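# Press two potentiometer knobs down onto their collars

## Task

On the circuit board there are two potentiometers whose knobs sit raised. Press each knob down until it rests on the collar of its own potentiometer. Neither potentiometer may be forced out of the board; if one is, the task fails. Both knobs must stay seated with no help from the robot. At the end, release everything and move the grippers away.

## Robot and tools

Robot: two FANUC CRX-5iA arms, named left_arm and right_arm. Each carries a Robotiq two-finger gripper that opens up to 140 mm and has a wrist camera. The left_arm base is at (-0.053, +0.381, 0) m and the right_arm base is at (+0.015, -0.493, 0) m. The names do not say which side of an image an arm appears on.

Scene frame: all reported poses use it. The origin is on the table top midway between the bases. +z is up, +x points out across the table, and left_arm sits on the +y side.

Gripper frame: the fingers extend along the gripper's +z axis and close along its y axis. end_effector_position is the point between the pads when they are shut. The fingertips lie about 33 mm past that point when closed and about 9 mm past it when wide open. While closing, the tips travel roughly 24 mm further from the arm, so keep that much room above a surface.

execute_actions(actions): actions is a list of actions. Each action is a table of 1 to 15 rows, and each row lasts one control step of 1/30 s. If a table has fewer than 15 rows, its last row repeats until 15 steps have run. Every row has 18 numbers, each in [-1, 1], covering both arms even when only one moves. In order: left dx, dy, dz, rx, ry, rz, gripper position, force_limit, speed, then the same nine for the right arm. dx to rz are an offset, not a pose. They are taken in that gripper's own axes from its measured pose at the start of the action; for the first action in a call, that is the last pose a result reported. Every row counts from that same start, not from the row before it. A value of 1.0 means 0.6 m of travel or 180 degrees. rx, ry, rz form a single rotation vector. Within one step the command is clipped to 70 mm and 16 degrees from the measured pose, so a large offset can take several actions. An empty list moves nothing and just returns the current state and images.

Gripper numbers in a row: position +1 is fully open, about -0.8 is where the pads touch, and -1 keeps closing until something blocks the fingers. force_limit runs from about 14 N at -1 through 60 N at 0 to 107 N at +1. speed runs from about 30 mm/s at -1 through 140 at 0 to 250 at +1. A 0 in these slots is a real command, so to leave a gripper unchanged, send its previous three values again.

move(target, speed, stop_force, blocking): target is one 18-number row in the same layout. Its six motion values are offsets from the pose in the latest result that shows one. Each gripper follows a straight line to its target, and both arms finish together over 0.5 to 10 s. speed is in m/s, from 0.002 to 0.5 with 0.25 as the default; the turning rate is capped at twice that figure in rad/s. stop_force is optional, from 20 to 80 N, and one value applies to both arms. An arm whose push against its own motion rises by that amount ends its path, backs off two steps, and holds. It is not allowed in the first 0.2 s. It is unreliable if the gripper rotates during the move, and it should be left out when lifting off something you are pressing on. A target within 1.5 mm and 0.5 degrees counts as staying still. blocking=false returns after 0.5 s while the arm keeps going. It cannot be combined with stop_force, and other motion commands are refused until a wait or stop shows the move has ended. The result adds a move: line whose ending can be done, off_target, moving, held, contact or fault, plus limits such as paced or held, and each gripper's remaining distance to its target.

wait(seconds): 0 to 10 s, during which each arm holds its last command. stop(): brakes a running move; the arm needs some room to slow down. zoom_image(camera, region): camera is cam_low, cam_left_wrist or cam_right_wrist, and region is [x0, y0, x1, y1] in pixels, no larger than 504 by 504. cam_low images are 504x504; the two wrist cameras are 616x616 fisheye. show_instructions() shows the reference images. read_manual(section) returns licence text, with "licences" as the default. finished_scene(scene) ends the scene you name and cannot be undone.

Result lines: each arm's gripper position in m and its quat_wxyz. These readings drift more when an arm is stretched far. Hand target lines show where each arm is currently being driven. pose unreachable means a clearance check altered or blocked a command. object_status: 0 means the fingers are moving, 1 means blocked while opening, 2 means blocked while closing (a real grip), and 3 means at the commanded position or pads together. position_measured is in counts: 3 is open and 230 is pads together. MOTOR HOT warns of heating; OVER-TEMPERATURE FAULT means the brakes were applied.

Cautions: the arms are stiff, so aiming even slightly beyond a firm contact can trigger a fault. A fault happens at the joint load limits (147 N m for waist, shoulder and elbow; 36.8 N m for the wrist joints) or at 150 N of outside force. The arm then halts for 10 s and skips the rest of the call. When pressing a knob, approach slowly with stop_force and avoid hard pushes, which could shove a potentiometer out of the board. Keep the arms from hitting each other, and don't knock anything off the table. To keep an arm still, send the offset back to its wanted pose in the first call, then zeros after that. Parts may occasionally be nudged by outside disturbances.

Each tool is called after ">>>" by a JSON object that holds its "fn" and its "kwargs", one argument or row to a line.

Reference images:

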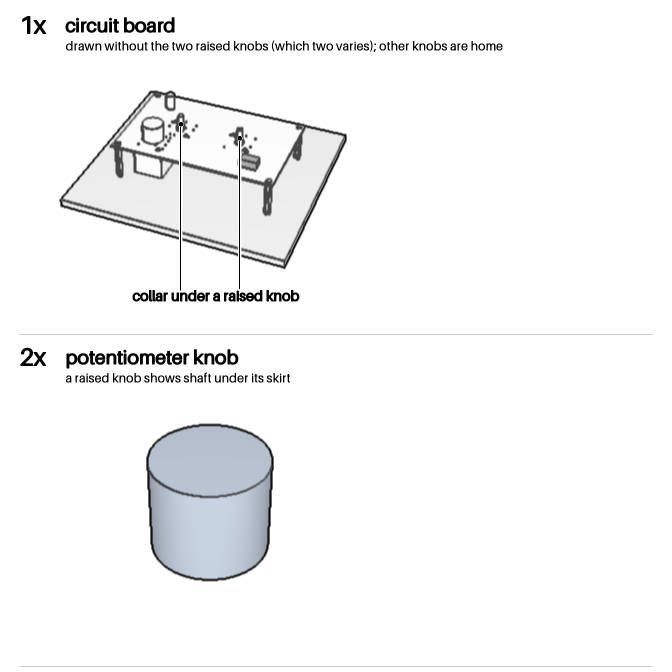

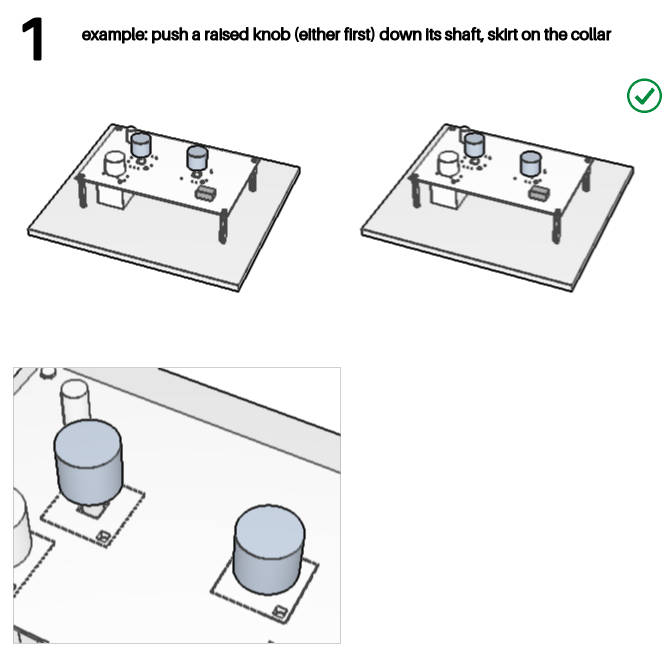

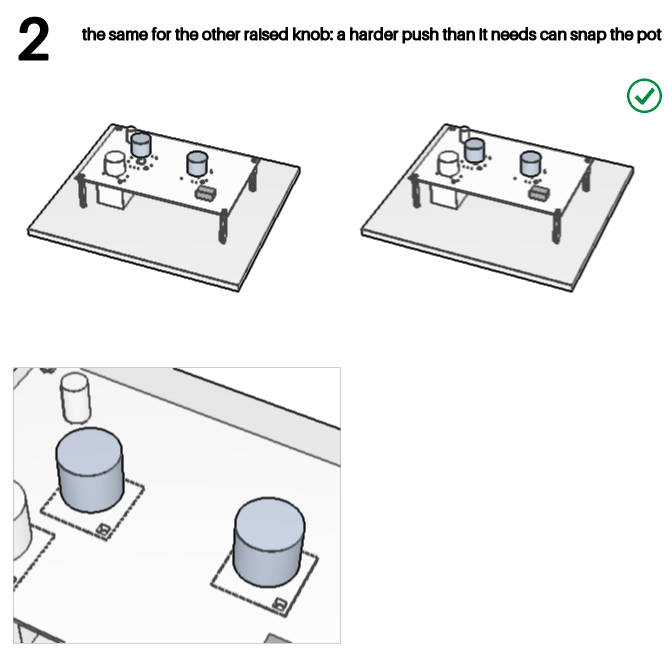

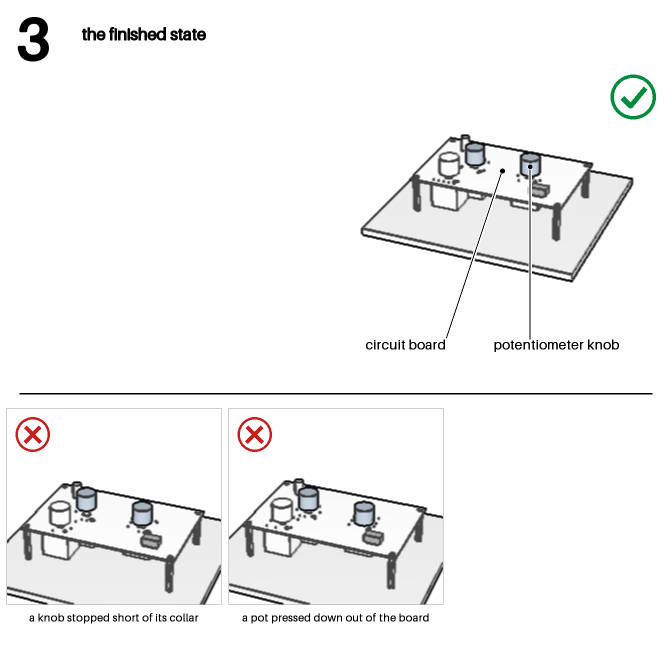

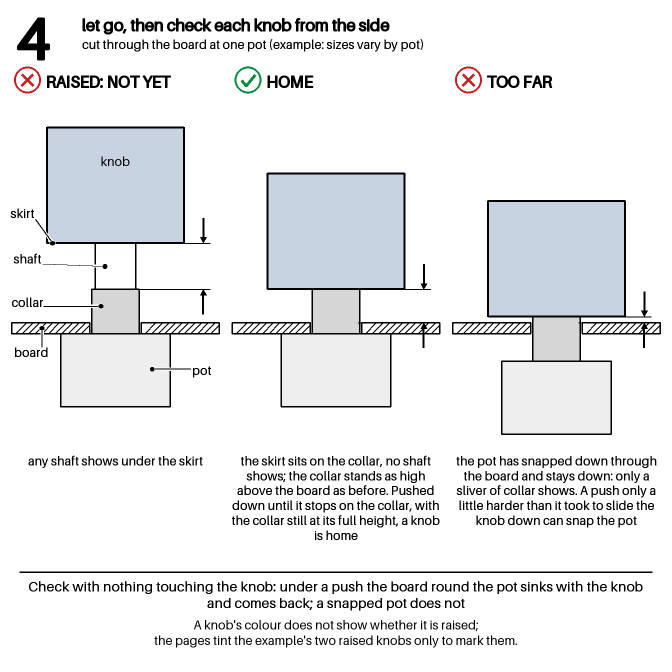

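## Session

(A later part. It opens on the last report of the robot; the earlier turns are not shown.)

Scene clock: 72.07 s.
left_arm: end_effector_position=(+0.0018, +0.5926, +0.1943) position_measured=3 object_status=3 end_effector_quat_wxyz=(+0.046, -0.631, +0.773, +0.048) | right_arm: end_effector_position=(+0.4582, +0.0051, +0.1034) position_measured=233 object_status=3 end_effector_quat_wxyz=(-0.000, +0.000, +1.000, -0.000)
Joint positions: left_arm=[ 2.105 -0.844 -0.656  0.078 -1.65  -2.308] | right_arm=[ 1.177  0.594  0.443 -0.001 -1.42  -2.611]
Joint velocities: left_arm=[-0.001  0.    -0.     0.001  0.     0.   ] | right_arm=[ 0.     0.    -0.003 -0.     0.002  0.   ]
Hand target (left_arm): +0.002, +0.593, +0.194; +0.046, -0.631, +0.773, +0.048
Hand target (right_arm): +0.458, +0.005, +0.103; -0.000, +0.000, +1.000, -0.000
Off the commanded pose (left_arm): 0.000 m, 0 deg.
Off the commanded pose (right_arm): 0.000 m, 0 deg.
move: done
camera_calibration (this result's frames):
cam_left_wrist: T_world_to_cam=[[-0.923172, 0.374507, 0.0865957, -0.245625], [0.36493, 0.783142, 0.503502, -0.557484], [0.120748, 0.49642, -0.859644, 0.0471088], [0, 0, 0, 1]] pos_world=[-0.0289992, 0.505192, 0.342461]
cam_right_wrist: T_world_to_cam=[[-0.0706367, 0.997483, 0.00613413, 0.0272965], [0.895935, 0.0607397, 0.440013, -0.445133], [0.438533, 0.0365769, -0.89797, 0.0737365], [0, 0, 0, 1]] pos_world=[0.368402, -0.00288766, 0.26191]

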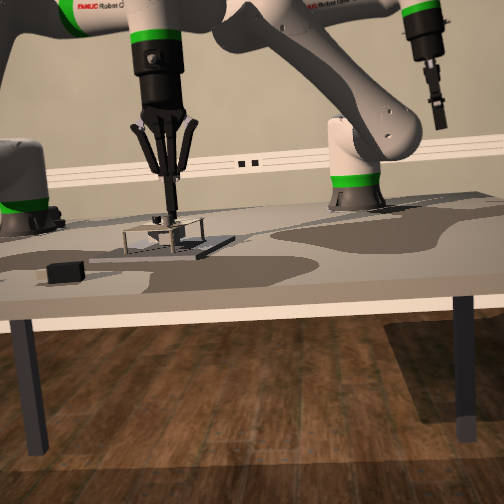

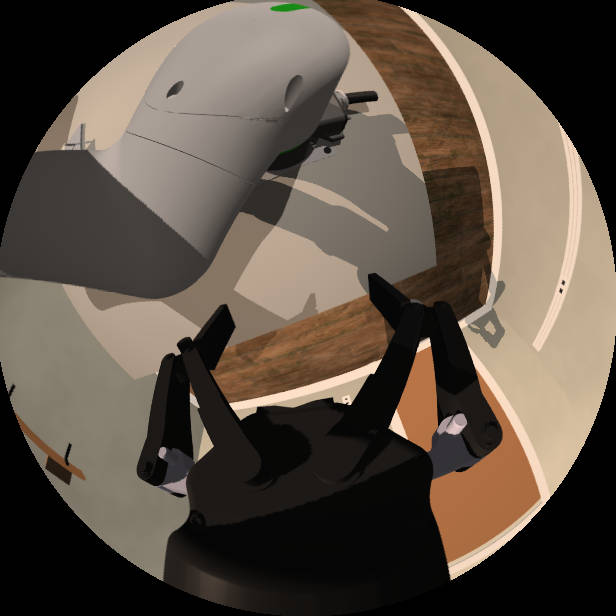

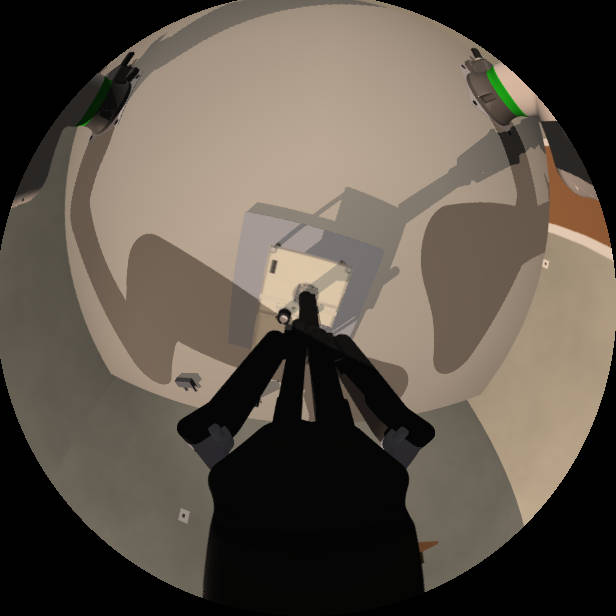

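>>> {"fn": "execute_actions", "kwargs": {
  "actions": [
    [[0,0,0,0,0,0,1,0,0,0,0,0.0025,0,0,0,-1,0,0]],
    [[0,0,0,0,0,0,1,0,0,0,0,0.0021,0,0,0,-1,0,0]],
    [[0,0,0,0,0,0,1,0,0,0,0,-0.01,0,0,0,-1,0,0]]
  ]
}}

>>> {"fn": "zoom_image", "kwargs": {
  "camera": "cam_low",
  "region": [145,200,185,230]
}}

Scene clock: 78.47 s.
left_arm: end_effector_position=(+0.0018, +0.5926, +0.1943) position_measured=3 object_status=3 end_effector_quat_wxyz=(+0.046, -0.631, +0.773, +0.048) | right_arm: end_effector_position=(+0.4582, +0.0052, +0.1066) position_measured=233 object_status=3 end_effector_quat_wxyz=(-0.000, +0.000, +1.000, -0.000)
Joint positions: left_arm=[ 2.105 -0.844 -0.656  0.078 -1.65  -2.308] | right_arm=[ 1.177  0.593  0.449 -0.001 -1.427 -2.611]
Joint velocities: left_arm=[ 0.001 -0.    -0.001  0.001 -0.     0.001] | right_arm=[-0.001  0.    -0.    -0.    -0.001  0.   ]
Hand target (left_arm): +0.002, +0.593, +0.194; +0.046, -0.631, +0.773, +0.048
Hand target (right_arm): +0.458, +0.005, +0.107; -0.000, +0.000, +1.000, -0.000
Off the commanded pose (left_arm): 0.000 m, 0 deg.
Off the commanded pose (right_arm): 0.000 m, 0 deg.
camera_calibration (this result's frames):
cam_right_wrist: T_world_to_cam=[[-0.0707189, 0.997477, 0.00613087, 0.0273094], [0.895931, 0.060815, 0.44001, -0.446552], [0.438527, 0.0366099, -0.897972, 0.07663], [0, 0, 0, 1]] pos_world=[0.368406, -0.00288886, 0.265131]

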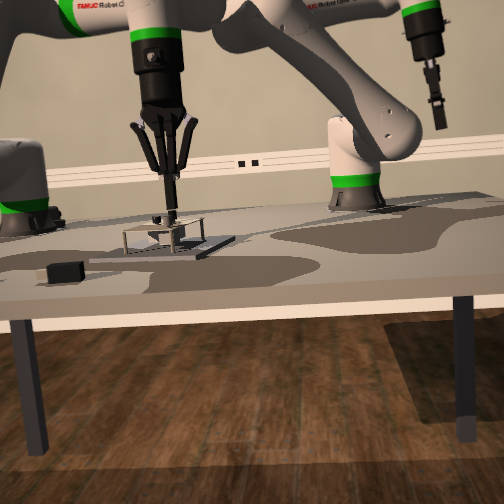

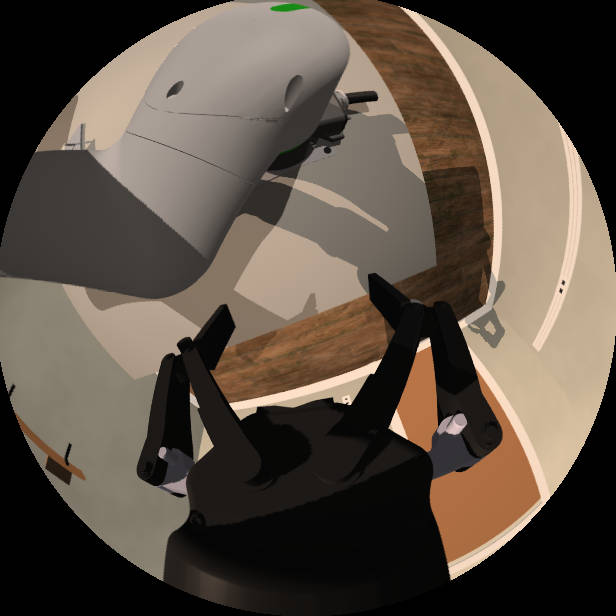

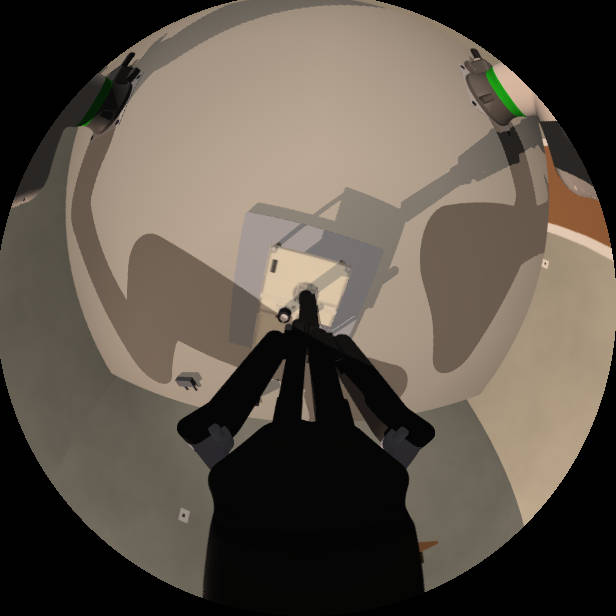

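Region (145, 200, 185, 230) of cam_low's 504x504 image, scaled by 12.600, with more detail than that image has; it fills the top 378 rows of this view, and the rest is white.

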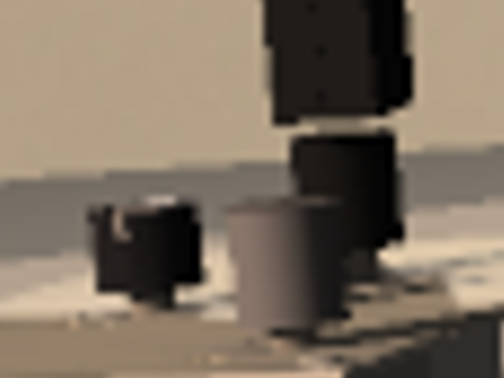

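Roughly 0.5 mm could remain.

>>> {"fn": "execute_actions", "kwargs": {
  "actions": [
    [[0,0,0,0,0,0,1,0,0,0,0,0.004,0,0,0,-1,0,0],[0,0,0,0,0,0,1,0,0,0,0,0.005,0,0,0,-1,0,0],[0,0,0,0,0,0,1,0,0,0,0,0.006,0,0,0,-1,0,0],[0,0,0,0,0,0,1,0,0,0,0,0.007,0,0,0,-1,0,0],[0,0,0,0,0,0,1,0,0,0,0,0.008,0,0,0,-1,0,0],[0,0,0,0,0,0,1,0,0,0,0,0.009,0,0,0,-1,0,0]],
    [[0,0,0,0,0,0,1,0,0,0,0,0.002,0,0,0,-1,0,0]],
    [[0,0,0,0,0,0,1,0,0,0,0,-0.02,0,0,0,-1,0,0]]
  ]
}}

>>> {"fn": "zoom_image", "kwargs": {
  "camera": "cam_low",
  "region": [145,200,185,230]
}}

Scene clock: 89.03 s.
left_arm: end_effector_position=(+0.0018, +0.5926, +0.1943) position_measured=3 object_status=3 end_effector_quat_wxyz=(+0.046, -0.631, +0.773, +0.048) | right_arm: end_effector_position=(+0.4582, +0.0052, +0.1120) position_measured=233 object_status=3 end_effector_quat_wxyz=(-0.000, +0.000, +1.000, -0.000)
Joint positions: left_arm=[ 2.105 -0.844 -0.656  0.078 -1.65  -2.308] | right_arm=[ 1.177  0.591  0.458 -0.001 -1.439 -2.611]
Joint velocities: left_arm=[-0.    -0.     0.     0.001  0.     0.001] | right_arm=[ 0.     0.001  0.002 -0.    -0.002  0.   ]
Hand target (left_arm): +0.002, +0.593, +0.194; +0.046, -0.631, +0.773, +0.048
Hand target (right_arm): +0.458, +0.005, +0.112; -0.000, +0.000, +1.000, -0.000
Off the commanded pose (left_arm): 0.000 m, 0 deg.
Off the commanded pose (right_arm): 0.000 m, 0 deg.
camera_calibration (this result's frames):
cam_right_wrist: T_world_to_cam=[[-0.0707643, 0.997474, 0.0061748, 0.0272566], [0.895917, 0.0608355, 0.440036, -0.448937], [0.438549, 0.036671, -0.897959, 0.0815066], [0, 0, 0, 1]] pos_world=[0.368394, -0.00286543, 0.27057]

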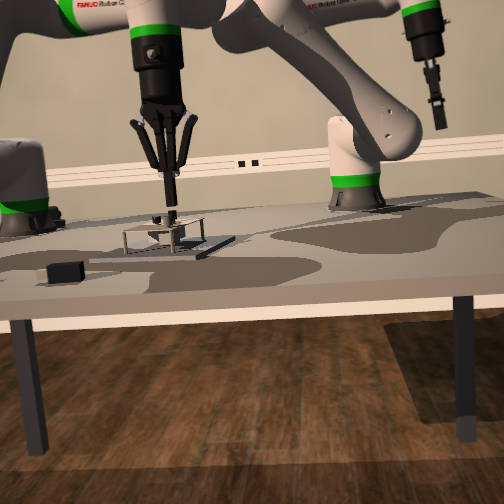

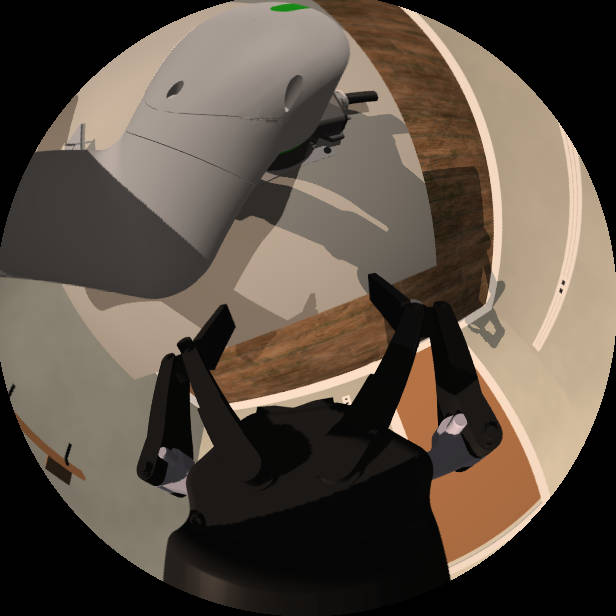

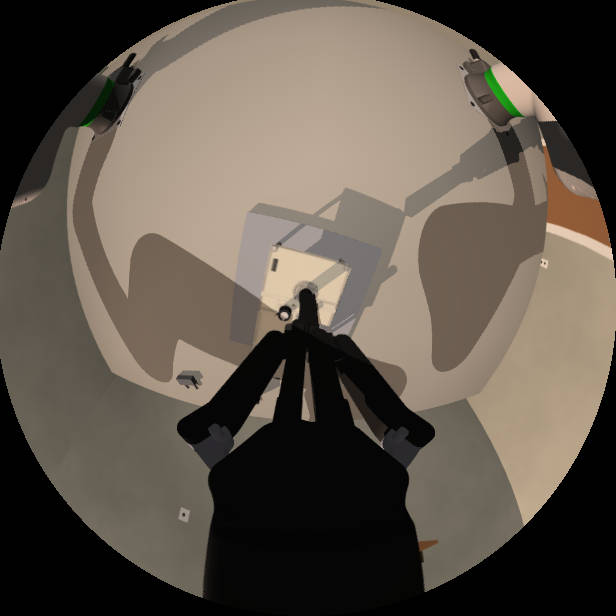

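Region (145, 200, 185, 230) of cam_low's 504x504 image, scaled by 12.600, with more detail than that image has; it fills the top 378 rows of this view, and the rest is white.

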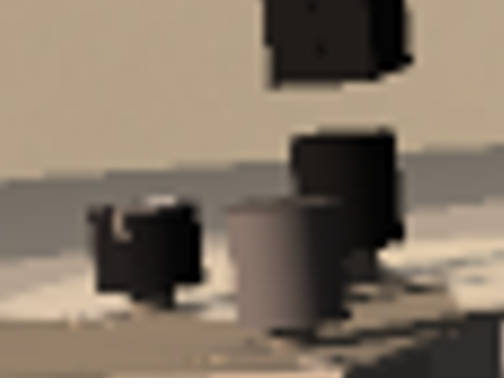

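Unchanged: home.

>>> {"fn": "move", "kwargs": {
  "target": [0,0,0,0,0,0,1,0,0,0.05,-0.25,-0.2,0,0,0,-1,0,0],
  "speed": 0.4
}}

>>> {"fn": "finished_scene", "kwargs": {
  "scene": 1
}}

Scene clock: 94.43 s.
left_arm: end_effector_position=(+0.0018, +0.5926, +0.1943) position_measured=3 object_status=3 end_effector_quat_wxyz=(+0.046, -0.631, +0.773, +0.048) | right_arm: end_effector_position=(+0.4281, -0.1442, +0.2324) position_measured=233 object_status=3 end_effector_quat_wxyz=(-0.000, +0.000, +1.000, -0.000)
Joint positions: left_arm=[ 2.105 -0.844 -0.656  0.078 -1.65  -2.308] | right_arm=[ 1.081  0.235  0.247 -0.001 -1.584 -2.515]
Joint velocities: left_arm=[ 0.     0.    -0.     0.     0.002  0.   ] | right_arm=[-0.001 -0.002 -0.    -0.    -0.002  0.001]
Hand target (left_arm): +0.002, +0.593, +0.194; +0.046, -0.631, +0.773, +0.048
Hand target (right_arm): +0.428, -0.144, +0.233; -0.000, +0.000, +1.000, +0.000
Off the commanded pose (left_arm): 0.000 m, 0 deg.
Off the commanded pose (right_arm): 0.001 m, 0 deg.
move: done; limits=paced
camera_calibration (this result's frames):
cam_right_wrist: T_world_to_cam=[[-0.0711593, 0.997445, 0.00638584, 0.173554], [0.895871, 0.0610953, 0.440095, -0.465812], [0.43858, 0.0370377, -0.897929, 0.208312], [0, 0, 0, 1]] pos_world=[0.338296, -0.152367, 0.390942]

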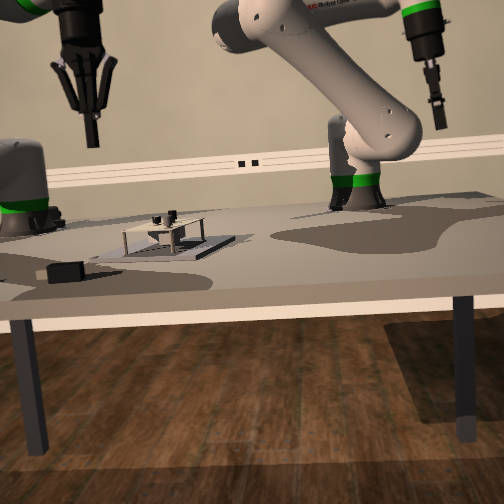

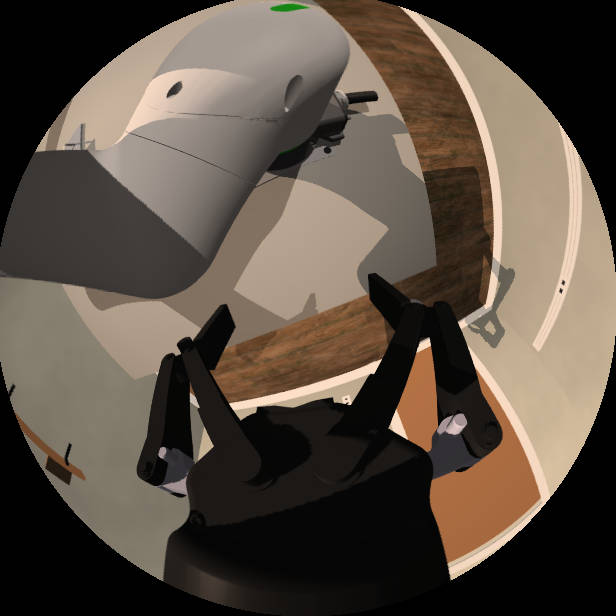

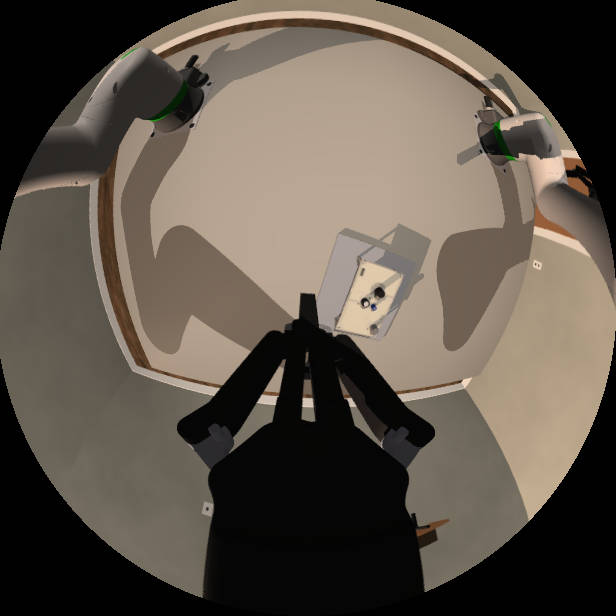

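The scene is finished: the task was done.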